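# Three arms move ball to other cup and restore frame

## Task

Carry the ball over to the cup on the other post, and return the frame to where it belongs, sitting on its rests. Both must stay correct without any robot holding them at the end; finally open the grippers and pull the arms away.

## Robot and tools

Robots: three identical i2rt Big YAM arms named arm1, arm2 and arm3. Each has six revolute joints, a two-finger gripper and a wrist camera. With joints 1 and 6 at 0 and the hand level and aimed forward, the wrist camera rides on top of the hand looking toward the fingertips. The hand can reach roughly 1.0 m from the joint 1 axis. Room cameras cam_high and cam_low are fixed and belong to no arm. Wrist cameras are arm1_cam_wrist, arm2_cam_wrist and arm3_cam_wrist.

Frame: a single scene frame shared by everything, origin on the floor, +z upward. "hand" means the midpoint between the fingertips; the hand z axis runs along the fingers and the fingers separate along its y axis. Hand poses are computed from each arm's actual foot pose, which is never printed. Commands themselves are in joint space only.

execute_actions: argument "actions" is a list holding exactly one action, or empty (empty just returns state and images). An action is an object keyed by robot name ("arm1", "arm2", "arm3"); under each name sits "joints", an object of absolute joint targets by name. Each arm gets its own object; include only the keys you want to set. Keys and ranges: joint1_rad -2.879 to 2.879 (base yaw, positive counter-clockwise seen from above, 0 = direction the foot faces); joint2_rad 0 to 3.141 (shoulder, 0 = upper arm pointing back roughly horizontal, increasing lifts it up and then forward); joint3_rad 0 to 3.019 (elbow, 0 = folded onto upper arm, increasing straightens it); joint4_rad -1.692 to 1.57 (hand pitch, positive tips fingers up); joint5_rad -1.57 to 1.57 (hand sideways swing, positive toward the arm's right); joint6_rad -2.094 to 2.094 (hand roll, positive clockwise viewed from behind the hand); gripper_m 0 to 0.093 metres (fingertip gap, absolute). Done tolerances: ±0.045, ±0.14, ±0.09, ±0.055, ±0.03, ±0.035 rad and ±0.003 m respectively. All targets are positions to go to, not offsets. Example: {"arm1": {"joints": {"gripper_m": 0.05}}, "arm2": {"joints": {"joint1_rad": 0.3}}}. Optional "cameras": list of camera names or ["all"]; omitted or null gives all, [] gives none. Any unknown key, camera name or out-of-range number rejects the whole call and nothing moves. Motions in one action start together but finish at different times; each joint has its own speed, so the hand can sweep a wide arc between postures. One action lasts at most 15 s. A joint or arm you leave out may still be driving toward an older target.

wait: "seconds" 0 to 10; commands nothing new, returns state and images like an empty action.

zoom_image: "camera" (one of the five names) and "region" [x0, y0, x1, y1] in pixels of that camera's most recent full image, top-left is (0, 0), at most 504 by 504. Images are 504x504.

finished_scene: "scene" is the integer of the current scene; ends it irreversibly after the last command has been held and reports success. Answering without any tool call also ends things.

Result lines: the "pictures" line lists camera names in the order of the returned images. joint_positions gives current joint values. joint_status tells how each commanded motion of the last accepted action ended: "off_target" means it stopped short and may still be pushing; "contact_stop" or "time_out" means it gave up its target and holds where it is, except that after time_out a joint may keep a target (its old one or one no more than 0.375, 0.375, 0.113, 0.225, 0.075, 0.3 rad away for joints 1 to 6) and keep pushing, moving on its own if freed. "joint command not followed" (often with a "cause:" line) means a built-in self/inter-arm collision check blocked that arm's joint targets; gripper targets still execute. Blocked joints show "not_followed" and may be retried with every later action until a passable target is given or the path clears. Calls without an action never show this. on_its_own lists behaviour you did not command; "held at" there is the held target, not the actual position. MOTOR HOT warns at 85 °C; at 100 °C an OVER-TEMPERATURE FAULT drops the whole arm and its gripper until cooled, and affected keys read "limit_stop_at_motor_heat" (resend the target afterwards). Heat builds while holding loads, even during your thinking.

Cautions: the arms do not stop on contact and can press hard; pushing continuously can overheat motors. To relieve a push, command the joint its reported position. Tiny target changes may not move a joint. A lifted load makes joints sag. A hard squeeze between two robots fails and ends the run, and a hard collision may too; the collision check can be late and ignores fingers, gripper housings and wrist cameras, and nothing reports robot-robot contact. Contact via an object does not count. Arms act independently; a stalled arm does not pause the others. Do not knock anything off the work area or onto the floor. Avoid drops, slips and slams. Loose objects may occasionally be nudged by outside disturbances. The simulation keeps running while you think, holding your last command. Fewer seconds of robot motion is better.

Each tool is called after "Call:" as a command line: name --argument value for each argument, lists and objects as JSON in quotes; but a table of rows of numbers goes row by row, as --pt "numbers of a row", without its own name.

## Session

Call:
execute_actions --actions '[]'

Scene clock: 0.00 s.
Motor temperatures (°C, as the motors report them): arm1=[21 22 20 22 23 24] | arm2=[21 23 20 20 21 21] | arm3=[23 20 21 22 21 23]
arm1.joint_positions: joint1_rad=+0.302 joint2_rad=+0.611 joint3_rad=+1.442 joint4_rad=-1.256 joint5_rad=+0.090 joint6_rad=-0.486 gripper_m=+0.094
arm1.joint_status: not commanded
arm1.hand: x=+1.2211 y=-0.0438 z=+1.3684 quat_wxyz=(-0.097, +0.791, +0.284, -0.533) (m; scene frame)
arm2.joint_positions: joint1_rad=+0.272 joint2_rad=+0.618 joint3_rad=+1.341 joint4_rad=-1.197 joint5_rad=-0.173 joint6_rad=-0.062 gripper_m=+0.095
arm2.joint_status: not commanded
arm2.hand: x=-0.5147 y=+1.1081 z=+1.3111 quat_wxyz=(-0.508, -0.234, -0.818, +0.131) (m; scene frame)
arm3.joint_positions: joint1_rad=+0.008 joint2_rad=+0.513 joint3_rad=+1.389 joint4_rad=-1.414 joint5_rad=-0.200 joint6_rad=-0.414 gripper_m=+0.095
arm3.joint_status: not commanded
arm3.hand: x=-0.6778 y=-1.0844 z=+1.3166 quat_wxyz=(-0.439, +0.627, -0.596, -0.243) (m; scene frame)
pictures: arm1_cam_wrist, arm2_cam_wrist, arm3_cam_wrist, cam_high, cam_low
Images, in order (width x height): arm1_cam_wrist 504x504, arm2_cam_wrist 504x504, arm3_cam_wrist 504x504, cam_high 504x504, cam_low 504x504.

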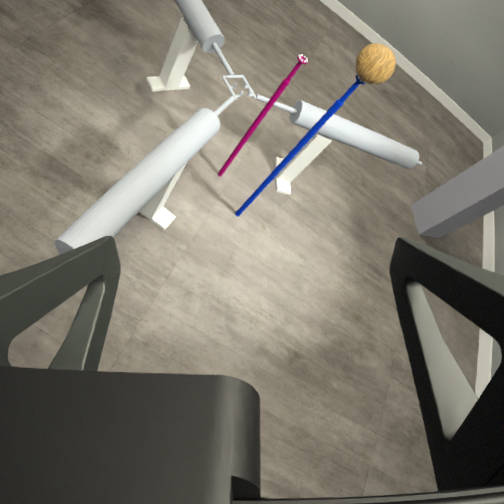

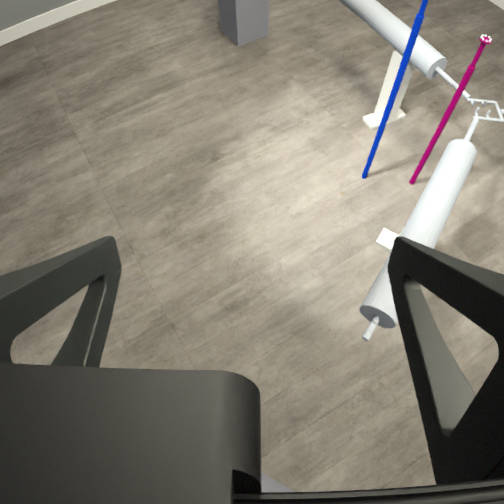

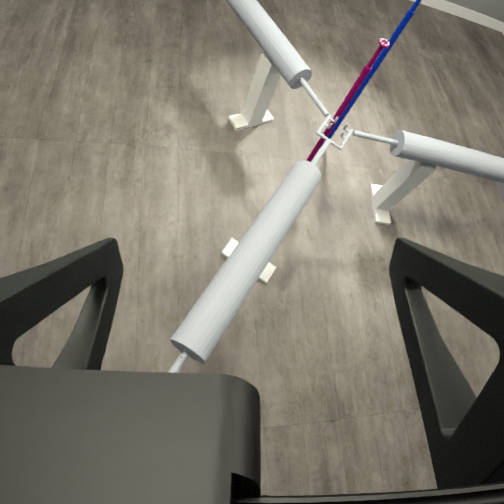

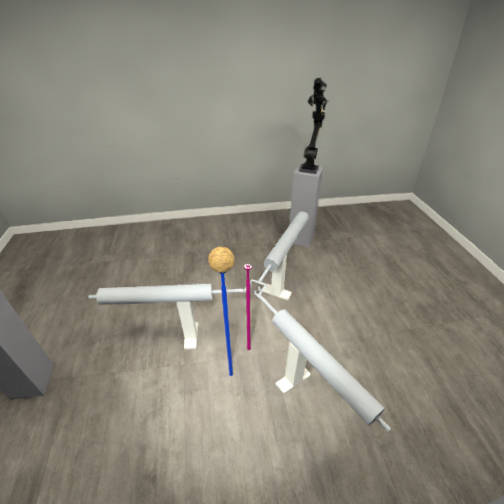

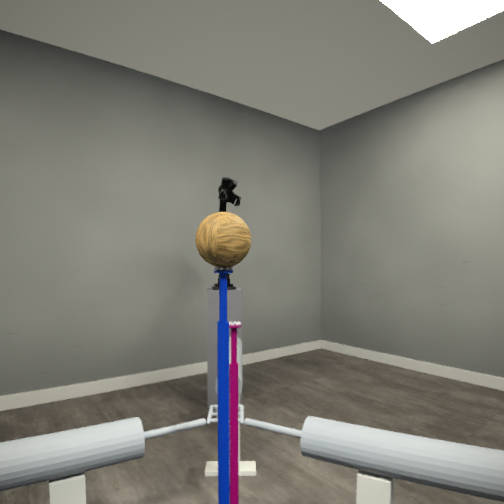

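Call:
zoom_image --camera "cam_high" --region '[180, 230, 330, 380]'

Call:
zoom_image --camera "arm3_cam_wrist" --region '[280, 20, 440, 180]'

Call:
zoom_image --camera "cam_low" --region '[130, 250, 330, 450]'

Call:
zoom_image --camera "arm1_cam_wrist" --region '[190, 30, 410, 140]'

Region (180, 230, 330, 380) of cam_high's 504x504 image, scaled by 3.360, with more detail than that image has.

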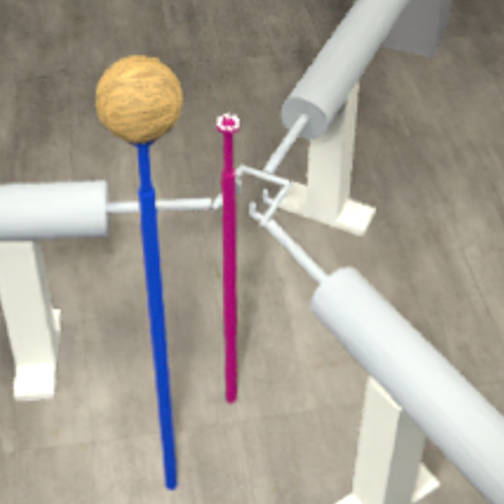

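Region (280, 20, 440, 180) of arm3_cam_wrist's 504x504 image, scaled by 3.150, with more detail than that image has.

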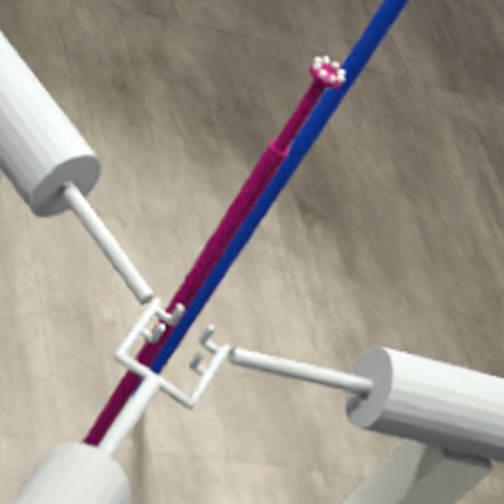

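Region (130, 250, 330, 450) of cam_low's 504x504 image, scaled by 2.520, with more detail than that image has.

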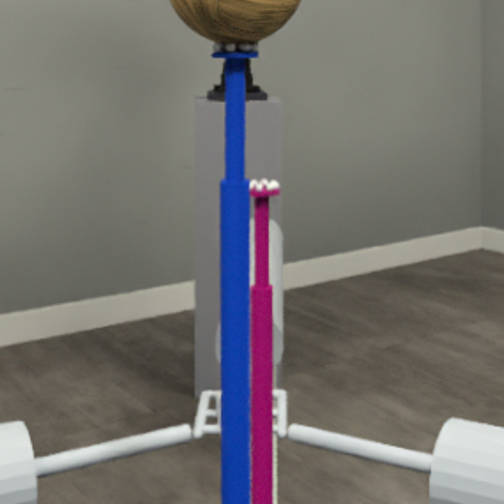

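Region (190, 30, 410, 140) of arm1_cam_wrist's 504x504 image, scaled by 2.291, with more detail than that image has.

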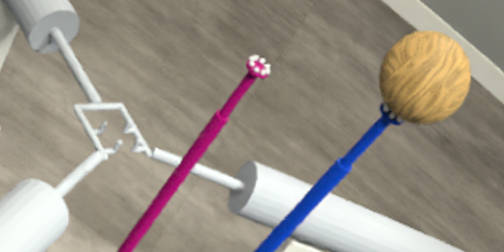

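Call:
execute_actions --actions '[{"arm1":{"joints":{"joint1_rad":0,"joint5_rad":0,"joint6_rad":0}},"arm2":{"joints":{"joint1_rad":0,"joint5_rad":0,"joint6_rad":0}},"arm3":{"joints":{"joint1_rad":0,"joint5_rad":0,"joint6_rad":0}}}]' --cameras '["arm1_cam_wrist","arm2_cam_wrist","arm3_cam_wrist"]'

Call:
execute_actions --actions '[{"arm1":{"joints":{"joint2_rad":1.3}},"arm2":{"joints":{"joint3_rad":0.7}},"arm3":{"joints":{"joint4_rad":-0.7}}}]' --cameras '["arm1_cam_wrist","arm2_cam_wrist","cam_high"]'

Scene clock: 2.37 s.
Motor temperatures (°C, as the motors report them): arm1=[21 22 21 22 23 24] | arm2=[21 23 21 20 21 21] | arm3=[23 20 22 22 21 23]
arm1.joint_positions: joint1_rad=+0.011 joint2_rad=+0.611 joint3_rad=+1.442 joint4_rad=-1.256 joint5_rad=+0.004 joint6_rad=-0.017 gripper_m=+0.094
arm1.joint_status: all done
arm1.hand: x=+1.2168 y=+0.0089 z=+1.3680 quat_wxyz=(-0.014, +0.841, -0.007, -0.541) (m; scene frame)
arm2.joint_positions: joint1_rad=+0.007 joint2_rad=+0.618 joint3_rad=+1.341 joint4_rad=-1.197 joint5_rad=-0.003 joint6_rad=-0.017 gripper_m=+0.095
arm2.joint_status: all done
arm2.hand: x=-0.5840 y=+1.0401 z=+1.3099 quat_wxyz=(-0.457, -0.399, -0.755, +0.251) (m; scene frame)
arm3.joint_positions: joint1_rad=+0.008 joint2_rad=+0.513 joint3_rad=+1.389 joint4_rad=-1.414 joint5_rad=-0.003 joint6_rad=-0.016 gripper_m=+0.095
arm3.joint_status: all done
arm3.hand: x=-0.6466 y=-1.0974 z=+1.3151 quat_wxyz=(-0.428, +0.457, -0.737, -0.253) (m; scene frame)
pictures: arm1_cam_wrist, arm2_cam_wrist, arm3_cam_wrist
Images, in order (width x height): arm1_cam_wrist 504x504, arm2_cam_wrist 504x504, arm3_cam_wrist 504x504.

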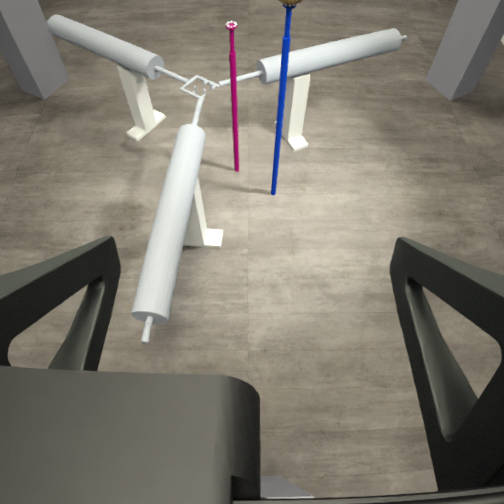

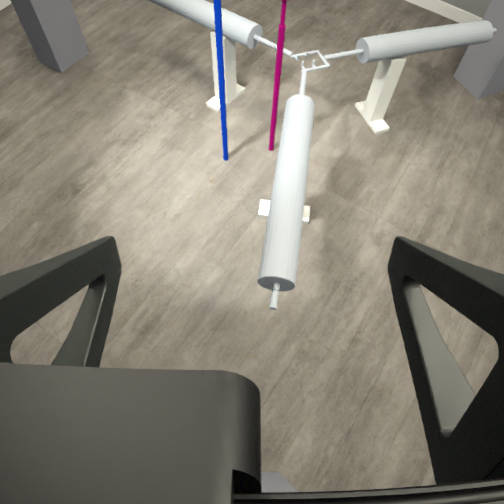

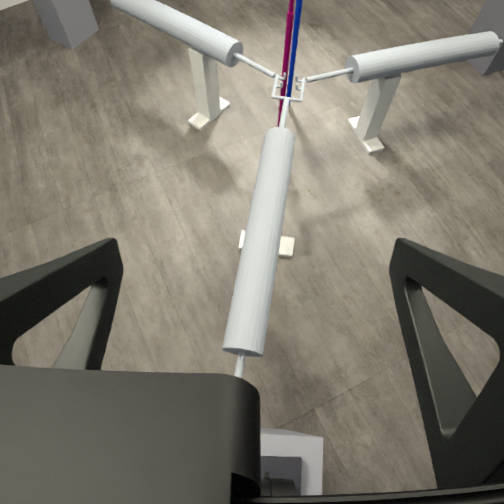

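Scene clock: 3.77 s.
Motor temperatures (°C, as the motors report them): arm1=[21 22 21 22 23 24] | arm2=[21 23 22 20 21 21] | arm3=[23 20 22 22 21 23]
arm1.joint_positions: joint1_rad=+0.011 joint2_rad=+1.323 joint3_rad=+1.442 joint4_rad=-1.256 joint5_rad=+0.004 joint6_rad=-0.016 gripper_m=+0.094
arm1.joint_status: all done
arm1.hand: x=+0.9722 y=+0.0158 z=+1.1201 quat_wxyz=(-0.006, +0.977, -0.007, -0.214) (m; scene frame)
arm2.joint_positions: joint1_rad=+0.007 joint2_rad=+0.624 joint3_rad=+0.705 joint4_rad=-1.197 joint5_rad=-0.003 joint6_rad=-0.017 gripper_m=+0.095
arm2.joint_status: all done
arm2.hand: x=-0.5919 y=+1.0525 z=+0.9815 quat_wxyz=(-0.198, -0.455, -0.861, +0.108) (m; scene frame)
arm3.joint_positions: joint1_rad=+0.008 joint2_rad=+0.513 joint3_rad=+1.389 joint4_rad=-0.724 joint5_rad=-0.003 joint6_rad=-0.015 gripper_m=+0.095
arm3.joint_status: all done
arm3.hand: x=-0.6334 y=-1.0696 z=+1.4785 quat_wxyz=(-0.655, +0.343, -0.550, -0.388) (m; scene frame)
pictures: arm1_cam_wrist, arm2_cam_wrist, cam_high
Images, in order (width x height): arm1_cam_wrist 504x504, arm2_cam_wrist 504x504, cam_high 504x504.

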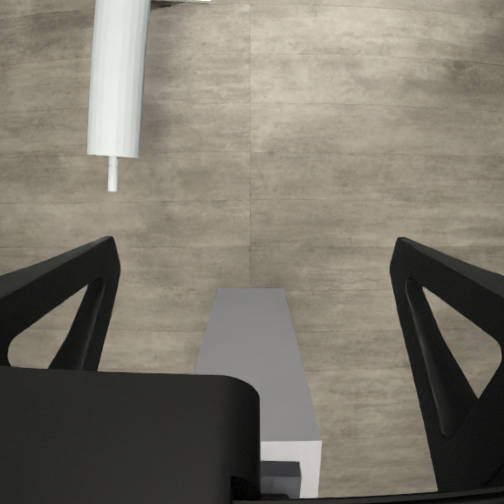

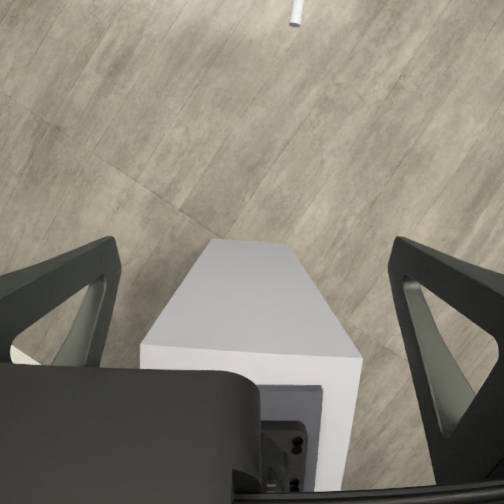

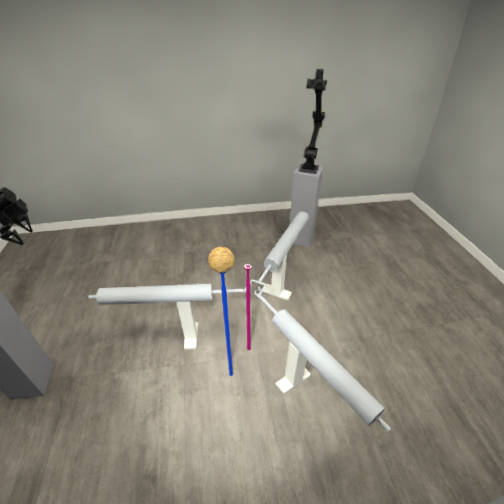

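Call:
execute_actions --actions '[{"arm1":{"joints":{"joint1_rad":0.592,"joint2_rad":2.38,"joint3_rad":1.517,"joint4_rad":-0.691,"joint6_rad":0.658}},"arm2":{"joints":{"joint1_rad":-0.095,"joint2_rad":2.31,"joint3_rad":1.453,"joint4_rad":-0.691,"joint6_rad":0.06}},"arm3":{"joints":{"joint1_rad":0.205,"joint2_rad":2.02,"joint3_rad":0.467,"joint4_rad":0.0,"joint6_rad":0.345}}}]'

Scene clock: 9.57 s.
Motor temperatures (°C, as the motors report them): arm1=[21 22 23 22 23 24] | arm2=[21 23 23 20 21 21] | arm3=[23 20 23 22 21 23]
arm1.joint_positions: joint1_rad=+0.598 joint2_rad=+2.396 joint3_rad=+1.501 joint4_rad=-0.702 joint5_rad=+0.000 joint6_rad=+0.641 gripper_m=+0.094
arm1.joint_status: all done
arm1.hand: x=+0.9592 y=-0.3064 z=+0.5779 quat_wxyz=(-0.006, +0.999, -0.042, +0.012) (m; scene frame)
arm2.joint_positions: joint1_rad=-0.090 joint2_rad=+2.319 joint3_rad=+1.442 joint4_rad=-0.693 joint5_rad=-0.002 joint6_rad=+0.042 gripper_m=+0.095
arm2.joint_status: all done
arm2.hand: x=-0.4583 y=+0.7478 z=+0.5866 quat_wxyz=(-0.001, -0.535, -0.845, -0.001) (m; scene frame)
arm3.joint_positions: joint1_rad=+0.195 joint2_rad=+2.024 joint3_rad=+0.461 joint4_rad=-0.015 joint5_rad=-0.001 joint6_rad=+0.330 gripper_m=+0.095
arm3.joint_status: all done
arm3.hand: x=-0.6504 y=-1.0163 z=+0.5857 quat_wxyz=(-0.002, +0.456, -0.890, +0.003) (m; scene frame)
pictures: arm1_cam_wrist, arm2_cam_wrist, arm3_cam_wrist, cam_high, cam_low
Images, in order (width x height): arm1_cam_wrist 504x504, arm2_cam_wrist 504x504, arm3_cam_wrist 504x504, cam_high 504x504, cam_low 504x504.

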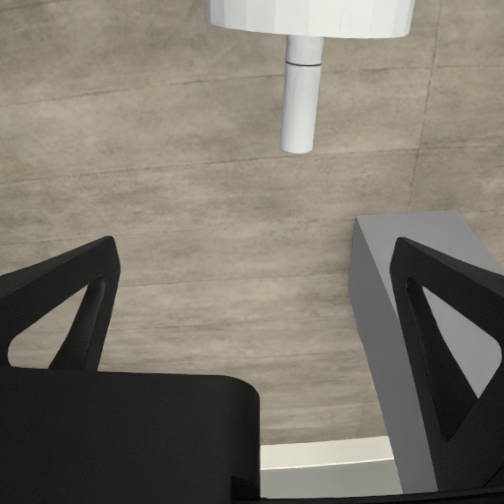

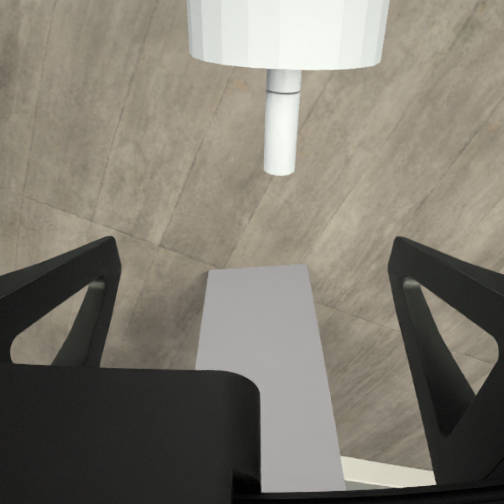

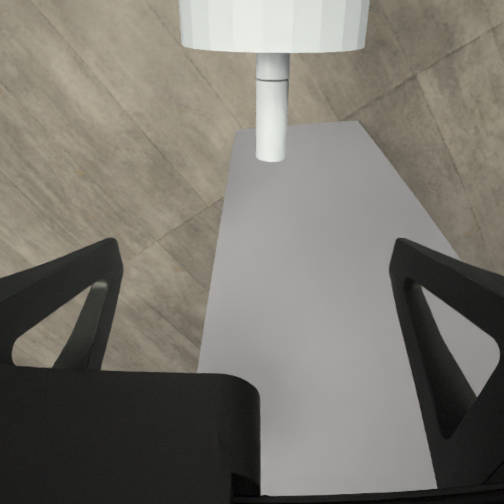

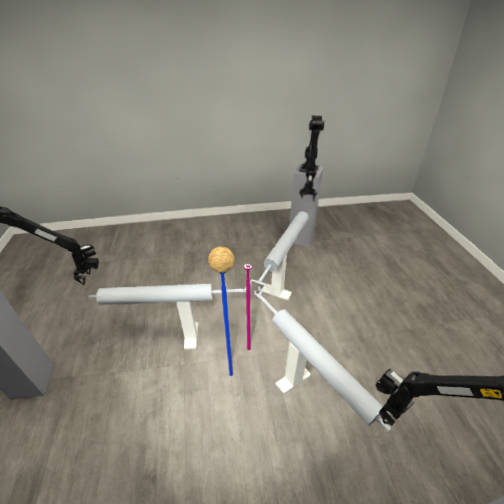

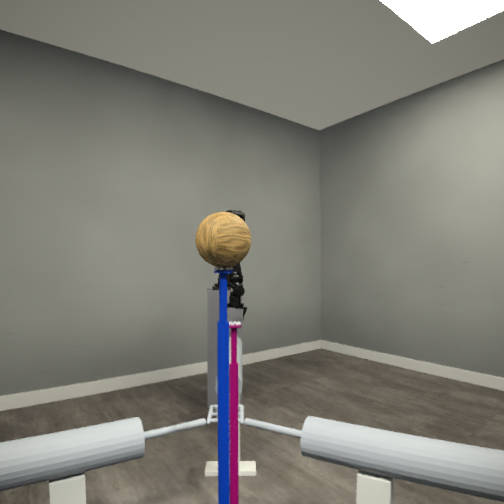

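Call:
execute_actions --actions '[{"arm1":{"joints":{"joint1_rad":0.544,"joint2_rad":2.536,"joint3_rad":1.515,"joint4_rad":-0.506,"joint6_rad":0.595}},"arm2":{"joints":{"joint1_rad":-0.129,"joint2_rad":2.503,"joint3_rad":1.504,"joint4_rad":-0.545,"joint6_rad":0.015}},"arm3":{"joints":{"joint1_rad":0.137,"joint2_rad":2.402,"joint3_rad":0.578,"joint4_rad":0.28,"joint6_rad":0.27}}}]' --cameras '["arm1_cam_wrist","arm2_cam_wrist","arm3_cam_wrist","cam_high"]'

Scene clock: 11.53 s.
Motor temperatures (°C, as the motors report them): arm1=[21 23 23 22 23 24] | arm2=[21 24 23 20 21 21] | arm3=[23 20 23 22 21 23]
arm1.joint_positions: joint1_rad=+0.544 joint2_rad=+2.556 joint3_rad=+1.501 joint4_rad=-0.518 joint5_rad=+0.000 joint6_rad=+0.612 gripper_m=+0.094
arm1.joint_status: all done
arm1.hand: x=+0.9576 y=-0.2720 z=+0.4888 quat_wxyz=(+0.000, +0.999, -0.054, +0.002) (m; scene frame)
arm2.joint_positions: joint1_rad=-0.129 joint2_rad=+2.514 joint3_rad=+1.493 joint4_rad=-0.560 joint5_rad=-0.002 joint6_rad=+0.033 gripper_m=+0.095
arm2.joint_status: all done
arm2.hand: x=-0.4818 y=+0.7456 z=+0.4904 quat_wxyz=(+0.004, -0.547, -0.837, -0.004) (m; scene frame)
arm3.joint_positions: joint1_rad=+0.145 joint2_rad=+2.416 joint3_rad=+0.580 joint4_rad=+0.266 joint5_rad=-0.001 joint6_rad=+0.285 gripper_m=+0.095
arm3.joint_status: all done
arm3.hand: x=-0.6374 y=-1.0193 z=+0.4888 quat_wxyz=(-0.005, +0.453, -0.891, +0.000) (m; scene frame)
pictures: arm1_cam_wrist, arm2_cam_wrist, arm3_cam_wrist, cam_high
Images, in order (width x height): arm1_cam_wrist 504x504, arm2_cam_wrist 504x504, arm3_cam_wrist 504x504, cam_high 504x504.

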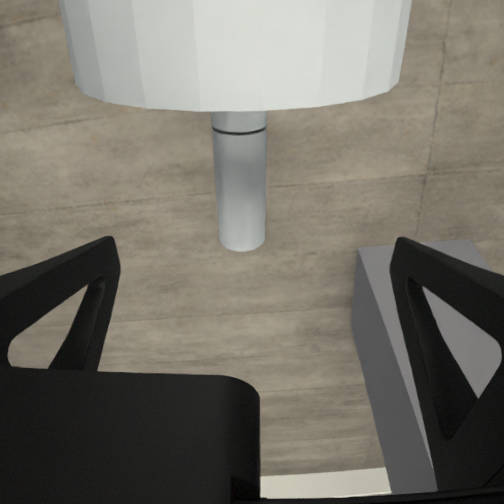

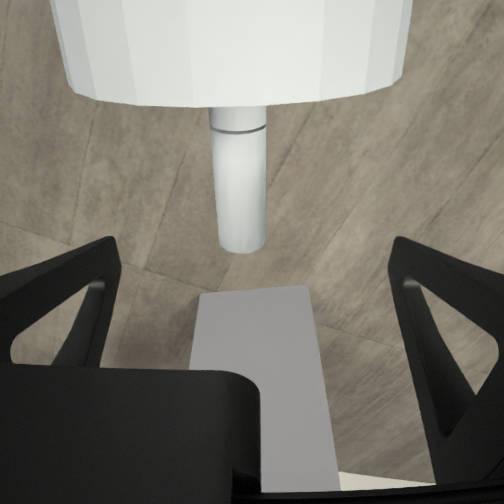

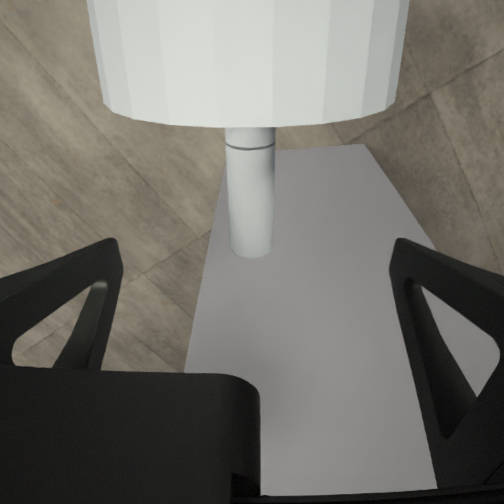

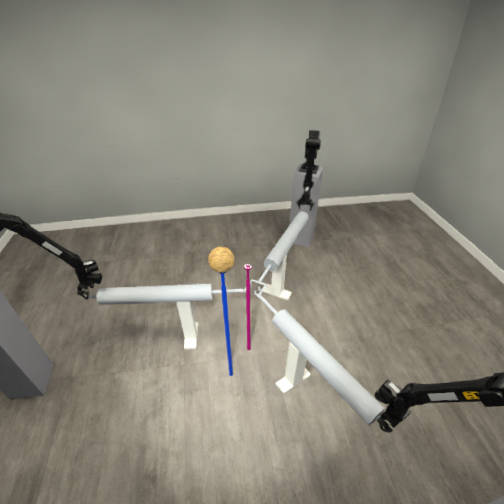

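Call:
execute_actions --actions '[{"arm1":{"joints":{"joint1_rad":0.558,"joint2_rad":2.68,"joint3_rad":1.613,"joint4_rad":-0.457}},"arm2":{"joints":{"joint1_rad":-0.112,"joint2_rad":2.627,"joint3_rad":1.568,"joint4_rad":-0.476,"joint6_rad":0.06}},"arm3":{"joints":{"joint1_rad":0.175,"joint2_rad":2.648,"joint3_rad":0.695,"joint4_rad":0.409,"joint6_rad":0.32}}}]' --cameras '["arm1_cam_wrist","arm2_cam_wrist","arm3_cam_wrist"]'

Scene clock: 13.20 s.
Motor temperatures (°C, as the motors report them): arm1=[21 23 23 22 23 24] | arm2=[21 24 23 20 21 21] | arm3=[23 20 23 22 21 23]
arm1.joint_positions: joint1_rad=+0.544 joint2_rad=+2.684 joint3_rad=+1.600 joint4_rad=-0.463 joint5_rad=+0.000 joint6_rad=+0.611 gripper_m=+0.094
arm1.joint_status: all done
arm1.hand: x=+0.9461 y=-0.2784 z=+0.4373 quat_wxyz=(+0.007, +0.999, -0.054, -0.009) (m; scene frame)
arm2.joint_positions: joint1_rad=-0.120 joint2_rad=+2.623 joint3_rad=+1.555 joint4_rad=-0.487 joint5_rad=-0.002 joint6_rad=+0.042 gripper_m=+0.095
arm2.joint_status: all done
arm2.hand: x=-0.4744 y=+0.7411 z=+0.4431 quat_wxyz=(-0.008, -0.548, -0.836, +0.003) (m; scene frame)
arm3.joint_positions: joint1_rad=+0.163 joint2_rad=+2.662 joint3_rad=+0.699 joint4_rad=+0.396 joint5_rad=+0.002 joint6_rad=+0.308 gripper_m=+0.095
arm3.joint_status: all done
arm3.hand: x=-0.6425 y=-1.0237 z=+0.4183 quat_wxyz=(-0.007, +0.451, -0.893, +0.000) (m; scene frame)
pictures: arm1_cam_wrist, arm2_cam_wrist, arm3_cam_wrist
Images, in order (width x height): arm1_cam_wrist 504x504, arm2_cam_wrist 504x504, arm3_cam_wrist 504x504.

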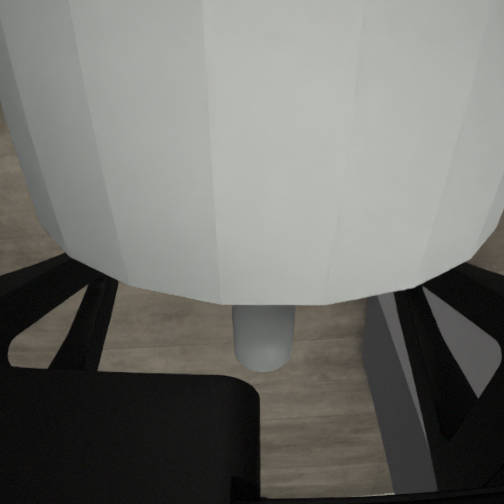

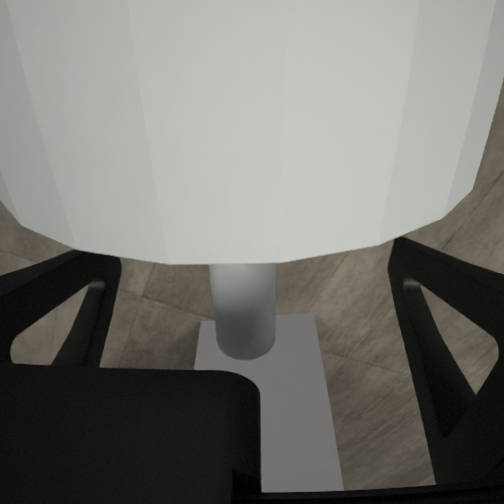

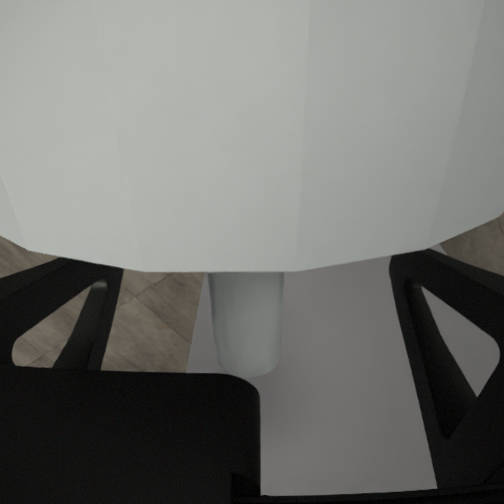

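Call:
execute_actions --actions '[{"arm1":{"joints":{"joint1_rad":0.565,"joint2_rad":2.70,"joint4_rad":-0.48}},"arm2":{"joints":{"joint1_rad":-0.104,"joint2_rad":2.645}},"arm3":{"joints":{"joint1_rad":0.187}}}]' --cameras '["arm1_cam_wrist","arm2_cam_wrist","arm3_cam_wrist"]'

Scene clock: 14.63 s.
Motor temperatures (°C, as the motors report them): arm1=[21 23 23 22 23 24] | arm2=[21 25 23 20 21 21] | arm3=[23 20 23 22 21 23]
arm1.joint_positions: joint1_rad=+0.553 joint2_rad=+2.684 joint3_rad=+1.600 joint4_rad=-0.469 joint5_rad=+0.000 joint6_rad=+0.611 gripper_m=+0.094
arm1.joint_status: all done
arm1.hand: x=+0.9497 y=-0.2820 z=+0.4373 quat_wxyz=(+0.006, +0.999, -0.049, -0.007) (m; scene frame)
arm2.joint_positions: joint1_rad=-0.113 joint2_rad=+2.623 joint3_rad=+1.555 joint4_rad=-0.487 joint5_rad=-0.002 joint6_rad=+0.042 gripper_m=+0.095
arm2.joint_status: all done
arm2.hand: x=-0.4704 y=+0.7430 z=+0.4431 quat_wxyz=(-0.008, -0.545, -0.838, +0.003) (m; scene frame)
arm3.joint_positions: joint1_rad=+0.174 joint2_rad=+2.662 joint3_rad=+0.699 joint4_rad=+0.396 joint5_rad=+0.002 joint6_rad=+0.308 gripper_m=+0.095
arm3.joint_status: all done
arm3.hand: x=-0.6453 y=-1.0228 z=+0.4183 quat_wxyz=(-0.007, +0.456, -0.890, +0.000) (m; scene frame)
pictures: arm1_cam_wrist, arm2_cam_wrist, arm3_cam_wrist
Images, in order (width x height): arm1_cam_wrist 504x504, arm2_cam_wrist 504x504, arm3_cam_wrist 504x504.

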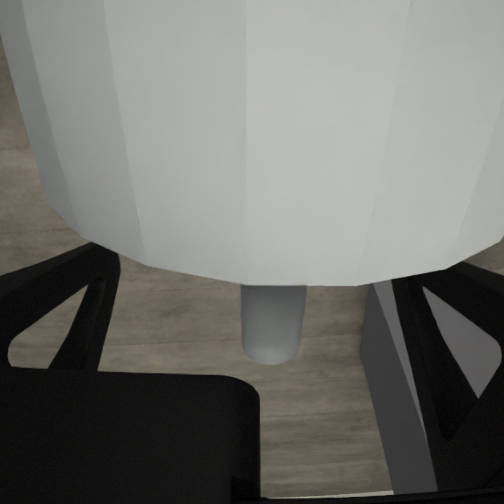

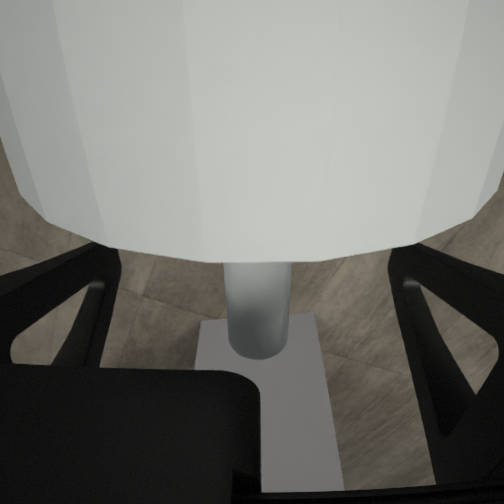

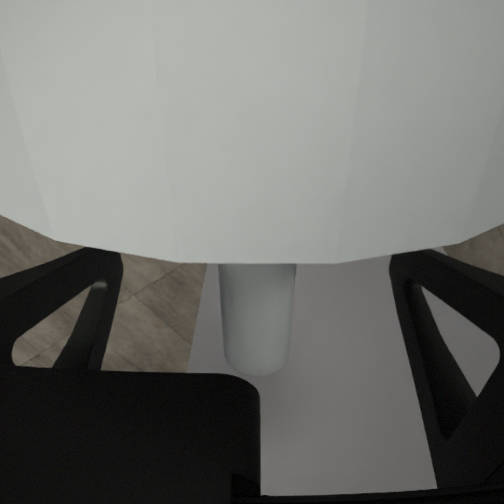

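Call:
execute_actions --actions '[{"arm1":{"joints":{"joint2_rad":2.725}},"arm2":{"joints":{"joint2_rad":2.665}}}]' --cameras '["arm1_cam_wrist","arm2_cam_wrist"]'

Scene clock: 15.50 s.
Motor temperatures (°C, as the motors report them): arm1=[21 23 23 22 23 24] | arm2=[21 25 23 20 21 21] | arm3=[23 21 23 22 21 23]
arm1.joint_positions: joint1_rad=+0.553 joint2_rad=+2.717 joint3_rad=+1.600 joint4_rad=-0.469 joint5_rad=+0.000 joint6_rad=+0.611 gripper_m=+0.094
arm1.joint_status: all done
arm1.hand: x=+0.9636 y=-0.2742 z=+0.4194 quat_wxyz=(-0.003, +0.999, -0.049, +0.007) (m; scene frame)
arm2.joint_positions: joint1_rad=-0.113 joint2_rad=+2.646 joint3_rad=+1.555 joint4_rad=-0.487 joint5_rad=-0.002 joint6_rad=+0.042 gripper_m=+0.095
arm2.joint_status: all done
arm2.hand: x=-0.4751 y=+0.7524 z=+0.4306 quat_wxyz=(+0.002, -0.545, -0.838, -0.003) (m; scene frame)
arm3.joint_positions: joint1_rad=+0.174 joint2_rad=+2.662 joint3_rad=+0.699 joint4_rad=+0.396 joint5_rad=+0.002 joint6_rad=+0.308 gripper_m=+0.095
arm3.joint_status: not commanded
arm3.hand: x=-0.6453 y=-1.0228 z=+0.4183 quat_wxyz=(-0.007, +0.456, -0.890, +0.000) (m; scene frame)
pictures: arm1_cam_wrist, arm2_cam_wrist
Images, in order (width x height): arm1_cam_wrist 504x504, arm2_cam_wrist 504x504.

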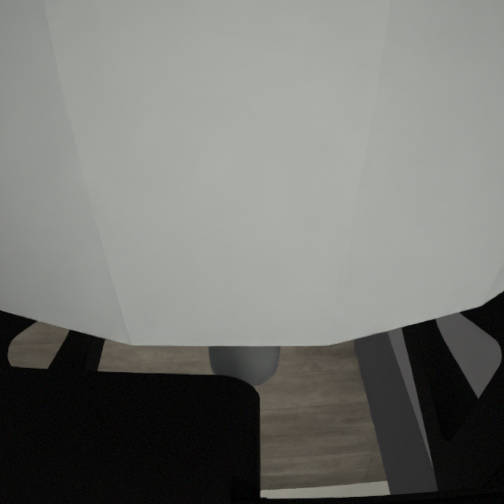

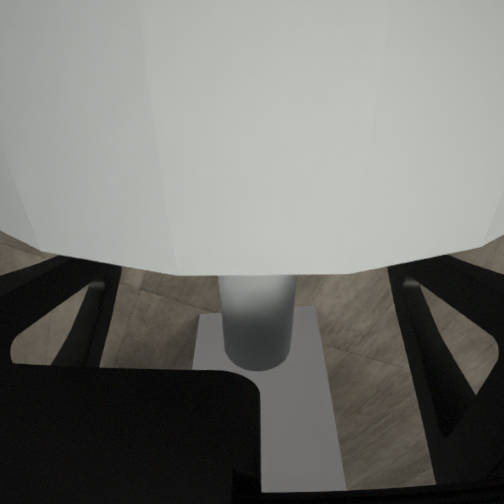

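Call:
execute_actions --actions '[{"arm1":{"joints":{"joint2_rad":2.717,"joint4_rad":-0.445,"gripper_m":0}},"arm2":{"joints":{"joint2_rad":2.646,"gripper_m":0}},"arm3":{"joints":{"gripper_m":0}}}]'

Scene clock: 16.33 s.
Motor temperatures (°C, as the motors report them): arm1=[21 23 23 22 23 24] | arm2=[21 25 23 20 21 21] | arm3=[23 21 23 22 21 23]
arm1.joint_positions: joint1_rad=+0.554 joint2_rad=+2.717 joint3_rad=+1.600 joint4_rad=-0.455 joint5_rad=-0.003 joint6_rad=+0.611 gripper_m=+0.017
arm1.joint_status: gripper_m off_target (ended at +0.017, target +0.000); the others done
arm1.hand: x=+0.9612 y=-0.2768 z=+0.4194 quat_wxyz=(+0.002, +0.999, -0.049, +0.002) (m; scene frame)
arm2.joint_positions: joint1_rad=-0.113 joint2_rad=+2.646 joint3_rad=+1.555 joint4_rad=-0.487 joint5_rad=+0.001 joint6_rad=+0.041 gripper_m=+0.018
arm2.joint_status: gripper_m off_target (ended at +0.018, target +0.000); the others done
arm2.hand: x=-0.4756 y=+0.7522 z=+0.4306 quat_wxyz=(+0.003, -0.544, -0.839, -0.002) (m; scene frame)
arm3.joint_positions: joint1_rad=+0.174 joint2_rad=+2.662 joint3_rad=+0.699 joint4_rad=+0.396 joint5_rad=+0.003 joint6_rad=+0.309 gripper_m=+0.018
arm3.joint_status: gripper_m off_target (ended at +0.018, target +0.000)
arm3.hand: x=-0.6450 y=-1.0227 z=+0.4183 quat_wxyz=(-0.008, +0.456, -0.890, +0.000) (m; scene frame)
pictures: arm1_cam_wrist, arm2_cam_wrist, arm3_cam_wrist, cam_high, cam_low
Images, in order (width x height): arm1_cam_wrist 504x504, arm2_cam_wrist 504x504, arm3_cam_wrist 504x504, cam_high 504x504, cam_low 504x504.

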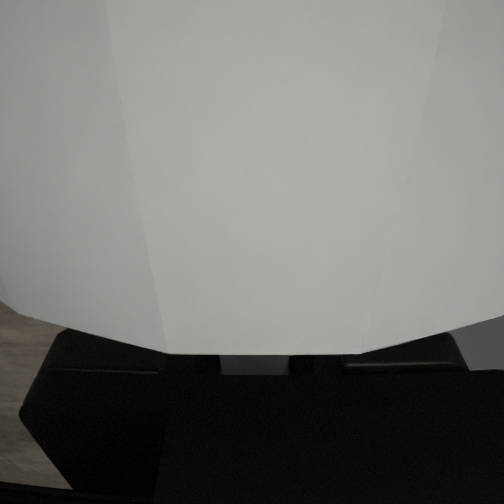

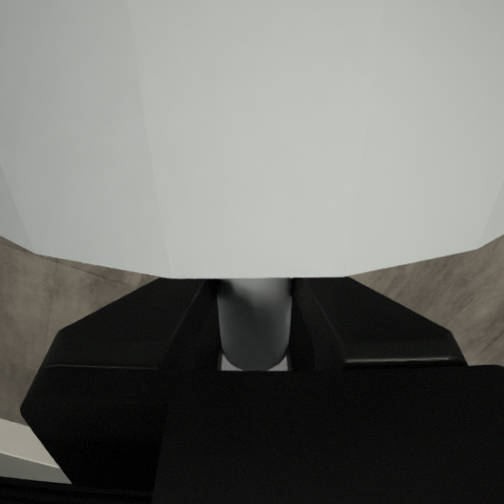

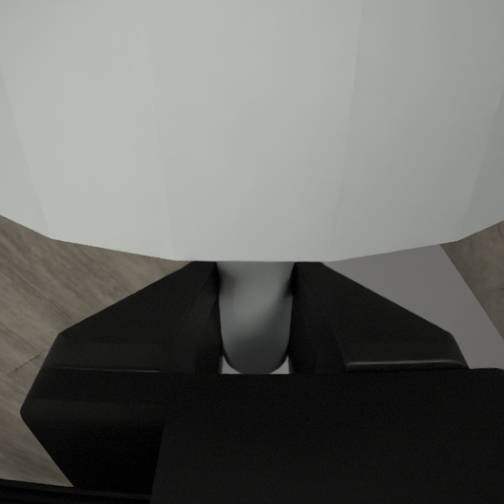

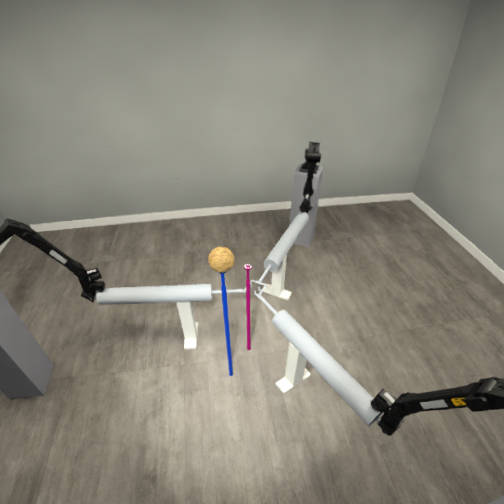

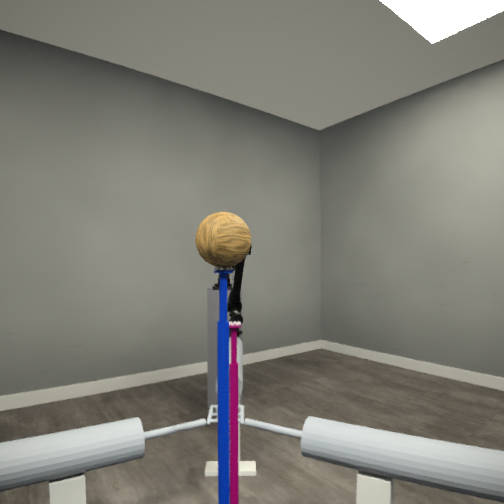

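Call:
execute_actions --actions '[{"arm1":{"joints":{"joint1_rad":0.554,"joint2_rad":2.525,"joint3_rad":1.50,"joint4_rad":-0.527}},"arm2":{"joints":{"joint1_rad":-0.113,"joint2_rad":2.457,"joint3_rad":1.466,"joint4_rad":-0.566}},"arm3":{"joints":{"joint1_rad":0.174,"joint2_rad":2.40,"joint3_rad":0.562,"joint4_rad":0.268}}}]' --cameras '["arm2_cam_wrist","cam_high","cam_low"]'

Scene clock: 18.37 s.
Motor temperatures (°C, as the motors report them): arm1=[21 24 22 22 23 24] | arm2=[21 25 23 20 21 21] | arm3=[23 21 23 22 21 23]
arm1.joint_positions: joint1_rad=+0.555 joint2_rad=+2.561 joint3_rad=+1.501 joint4_rad=-0.513 joint5_rad=-0.001 joint6_rad=+0.613 gripper_m=+0.017
arm1.joint_status: all done
arm1.hand: x=+0.9615 y=-0.2766 z=+0.4862 quat_wxyz=(+0.000, +0.999, -0.049, +0.002) (m; scene frame)
arm2.joint_positions: joint1_rad=-0.110 joint2_rad=+2.480 joint3_rad=+1.461 joint4_rad=-0.559 joint5_rad=+0.001 joint6_rad=+0.041 gripper_m=+0.018
arm2.joint_status: all done
arm2.hand: x=-0.4748 y=+0.7537 z=+0.5027 quat_wxyz=(+0.003, -0.543, -0.840, -0.001) (m; scene frame)
arm3.joint_positions: joint1_rad=+0.174 joint2_rad=+2.421 joint3_rad=+0.573 joint4_rad=+0.278 joint5_rad=+0.002 joint6_rad=+0.310 gripper_m=+0.018
arm3.joint_status: all done
arm3.hand: x=-0.6450 y=-1.0206 z=+0.4884 quat_wxyz=(-0.006, +0.456, -0.890, +0.001) (m; scene frame)
pictures: arm2_cam_wrist, cam_high, cam_low
Images, in order (width x height): arm2_cam_wrist 504x504, cam_high 504x504, cam_low 504x504.

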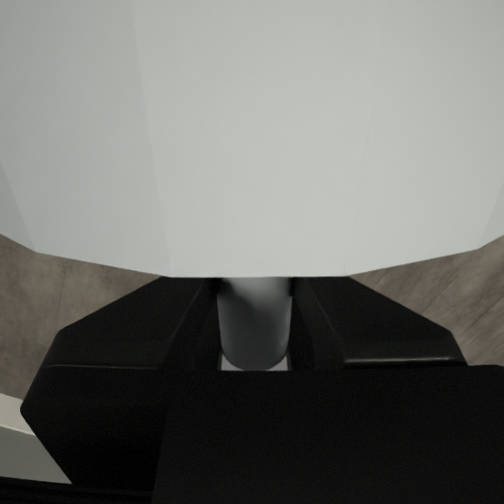

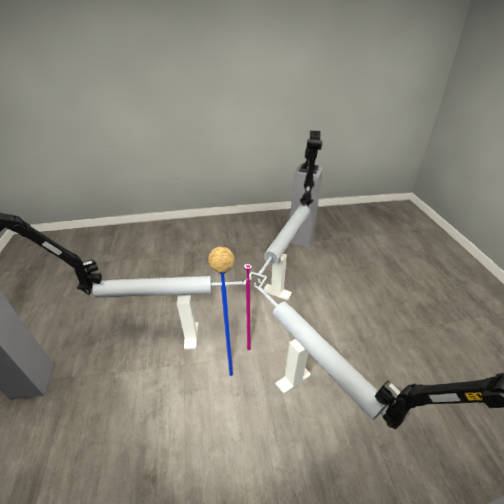

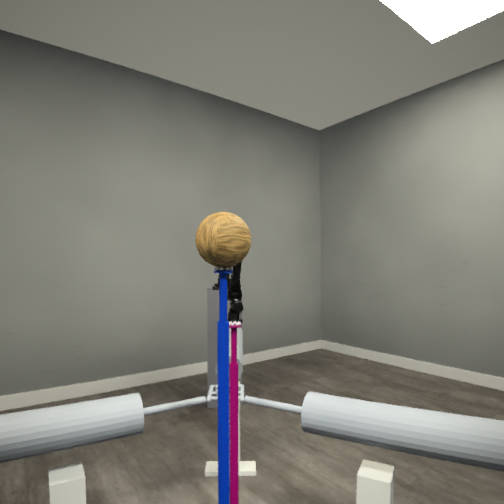

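Call:
execute_actions --actions '[{"arm1":{"joints":{"joint1_rad":0.523,"joint2_rad":2.26,"joint3_rad":1.309,"joint4_rad":-0.602,"joint6_rad":0.575}},"arm2":{"joints":{"joint1_rad":-0.058,"joint2_rad":2.225,"joint3_rad":1.354,"joint4_rad":-0.686,"joint6_rad":0.104}},"arm3":{"joints":{"joint1_rad":0.127,"joint2_rad":1.99,"joint3_rad":0.51,"joint4_rad":-0.09,"joint6_rad":0.255}}}]' --cameras '[]'

Call:
execute_actions --actions '[{"arm1":{"joints":{"joint1_rad":0.506,"joint2_rad":2.005,"joint3_rad":1.232,"joint4_rad":-0.777,"joint6_rad":0.557}},"arm2":{"joints":{"joint1_rad":-0.025,"joint2_rad":2.003,"joint3_rad":1.33,"joint4_rad":-0.884,"joint6_rad":0.137}},"arm3":{"joints":{"joint1_rad":0.105,"joint2_rad":1.59,"joint3_rad":0.57,"joint4_rad":-0.527,"joint6_rad":0.233}}}]' --cameras '["arm3_cam_wrist","cam_high","cam_low"]'

Scene clock: 20.37 s.
Motor temperatures (°C, as the motors report them): arm1=[21 24 22 22 23 24] | arm2=[21 26 23 20 21 21] | arm3=[23 21 23 22 21 23]
arm1.joint_positions: joint1_rad=+0.529 joint2_rad=+2.289 joint3_rad=+1.308 joint4_rad=-0.593 joint5_rad=-0.005 joint6_rad=+0.587 gripper_m=+0.017
arm1.joint_status: all done
arm1.hand: x=+0.9793 y=-0.2515 z=+0.5915 quat_wxyz=(+0.002, +0.999, -0.049, +0.004) (m; scene frame)
arm2.joint_positions: joint1_rad=-0.065 joint2_rad=+2.242 joint3_rad=+1.346 joint4_rad=-0.686 joint5_rad=+0.002 joint6_rad=+0.083 gripper_m=+0.018
arm2.joint_status: all done
arm2.hand: x=-0.4596 y=+0.7784 z=+0.6049 quat_wxyz=(+0.005, -0.542, -0.841, -0.002) (m; scene frame)
arm3.joint_positions: joint1_rad=+0.134 joint2_rad=+2.007 joint3_rad=+0.518 joint4_rad=-0.073 joint5_rad=+0.004 joint6_rad=+0.266 gripper_m=+0.018
arm3.joint_status: all done
arm3.hand: x=-0.6257 y=-0.9960 z=+0.5910 quat_wxyz=(-0.010, +0.457, -0.890, -0.001) (m; scene frame)
pictures: none
No camera images: the call's "cameras" was empty. Leave "cameras" out to get every camera's image.

Scene clock: 21.43 s.
Motor temperatures (°C, as the motors report them): arm1=[21 24 22 22 23 24] | arm2=[21 26 23 20 21 21] | arm3=[23 21 23 22 21 23]
arm1.joint_positions: joint1_rad=+0.513 joint2_rad=+2.028 joint3_rad=+1.225 joint4_rad=-0.774 joint5_rad=-0.004 joint6_rad=+0.571 gripper_m=+0.017
arm1.joint_status: all done
arm1.hand: x=+0.9930 y=-0.2340 z=+0.7033 quat_wxyz=(+0.001, +0.999, -0.049, +0.005) (m; scene frame)
arm2.joint_positions: joint1_rad=-0.026 joint2_rad=+2.015 joint3_rad=+1.320 joint4_rad=-0.892 joint5_rad=+0.004 joint6_rad=+0.122 gripper_m=+0.018
arm2.joint_status: all done
arm2.hand: x=-0.4476 y=+0.7982 z=+0.7170 quat_wxyz=(+0.008, -0.542, -0.840, -0.002) (m; scene frame)
arm3.joint_positions: joint1_rad=+0.111 joint2_rad=+1.606 joint3_rad=+0.560 joint4_rad=-0.501 joint5_rad=+0.002 joint6_rad=+0.244 gripper_m=+0.018
arm3.joint_status: all done
arm3.hand: x=-0.6125 y=-0.9767 z=+0.7032 quat_wxyz=(-0.015, +0.457, -0.890, -0.006) (m; scene frame)
pictures: arm3_cam_wrist, cam_high, cam_low
Images, in order (width x height): arm3_cam_wrist 504x504, cam_high 504x504, cam_low 504x504.

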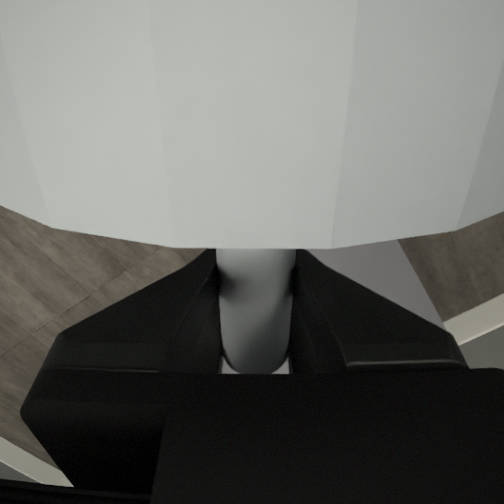

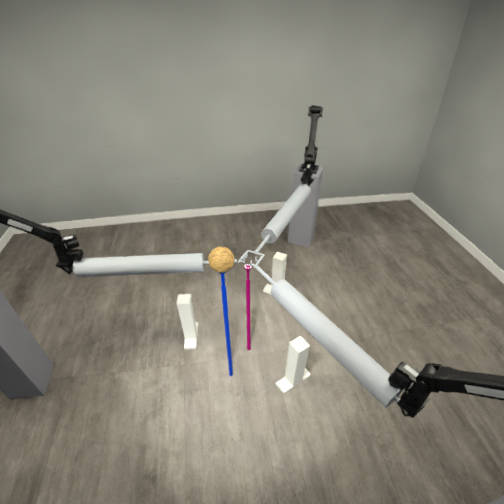

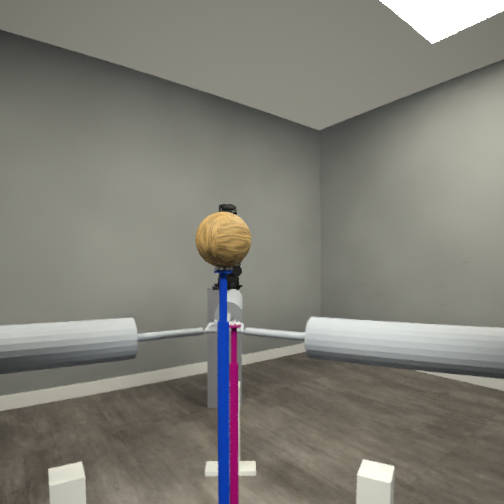

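Call:
zoom_image --camera "cam_high" --region '[200, 220, 300, 320]'

Call:
zoom_image --camera "cam_low" --region '[175, 255, 275, 355]'

Region (200, 220, 300, 320) of cam_high's 504x504 image, scaled by 5.040, with more detail than that image has.

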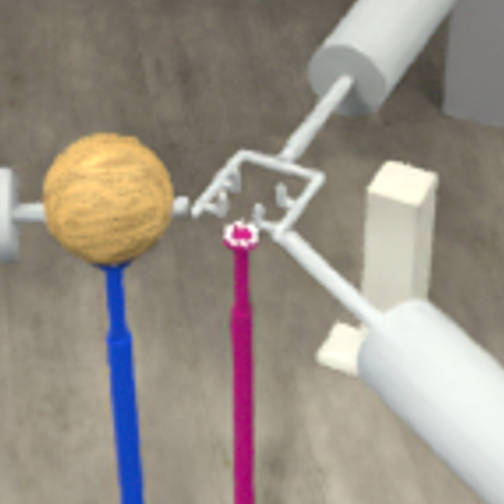

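Region (175, 255, 275, 355) of cam_low's 504x504 image, scaled by 5.040, with more detail than that image has.

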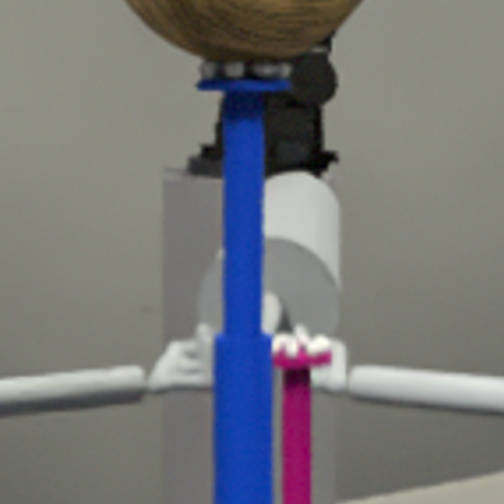

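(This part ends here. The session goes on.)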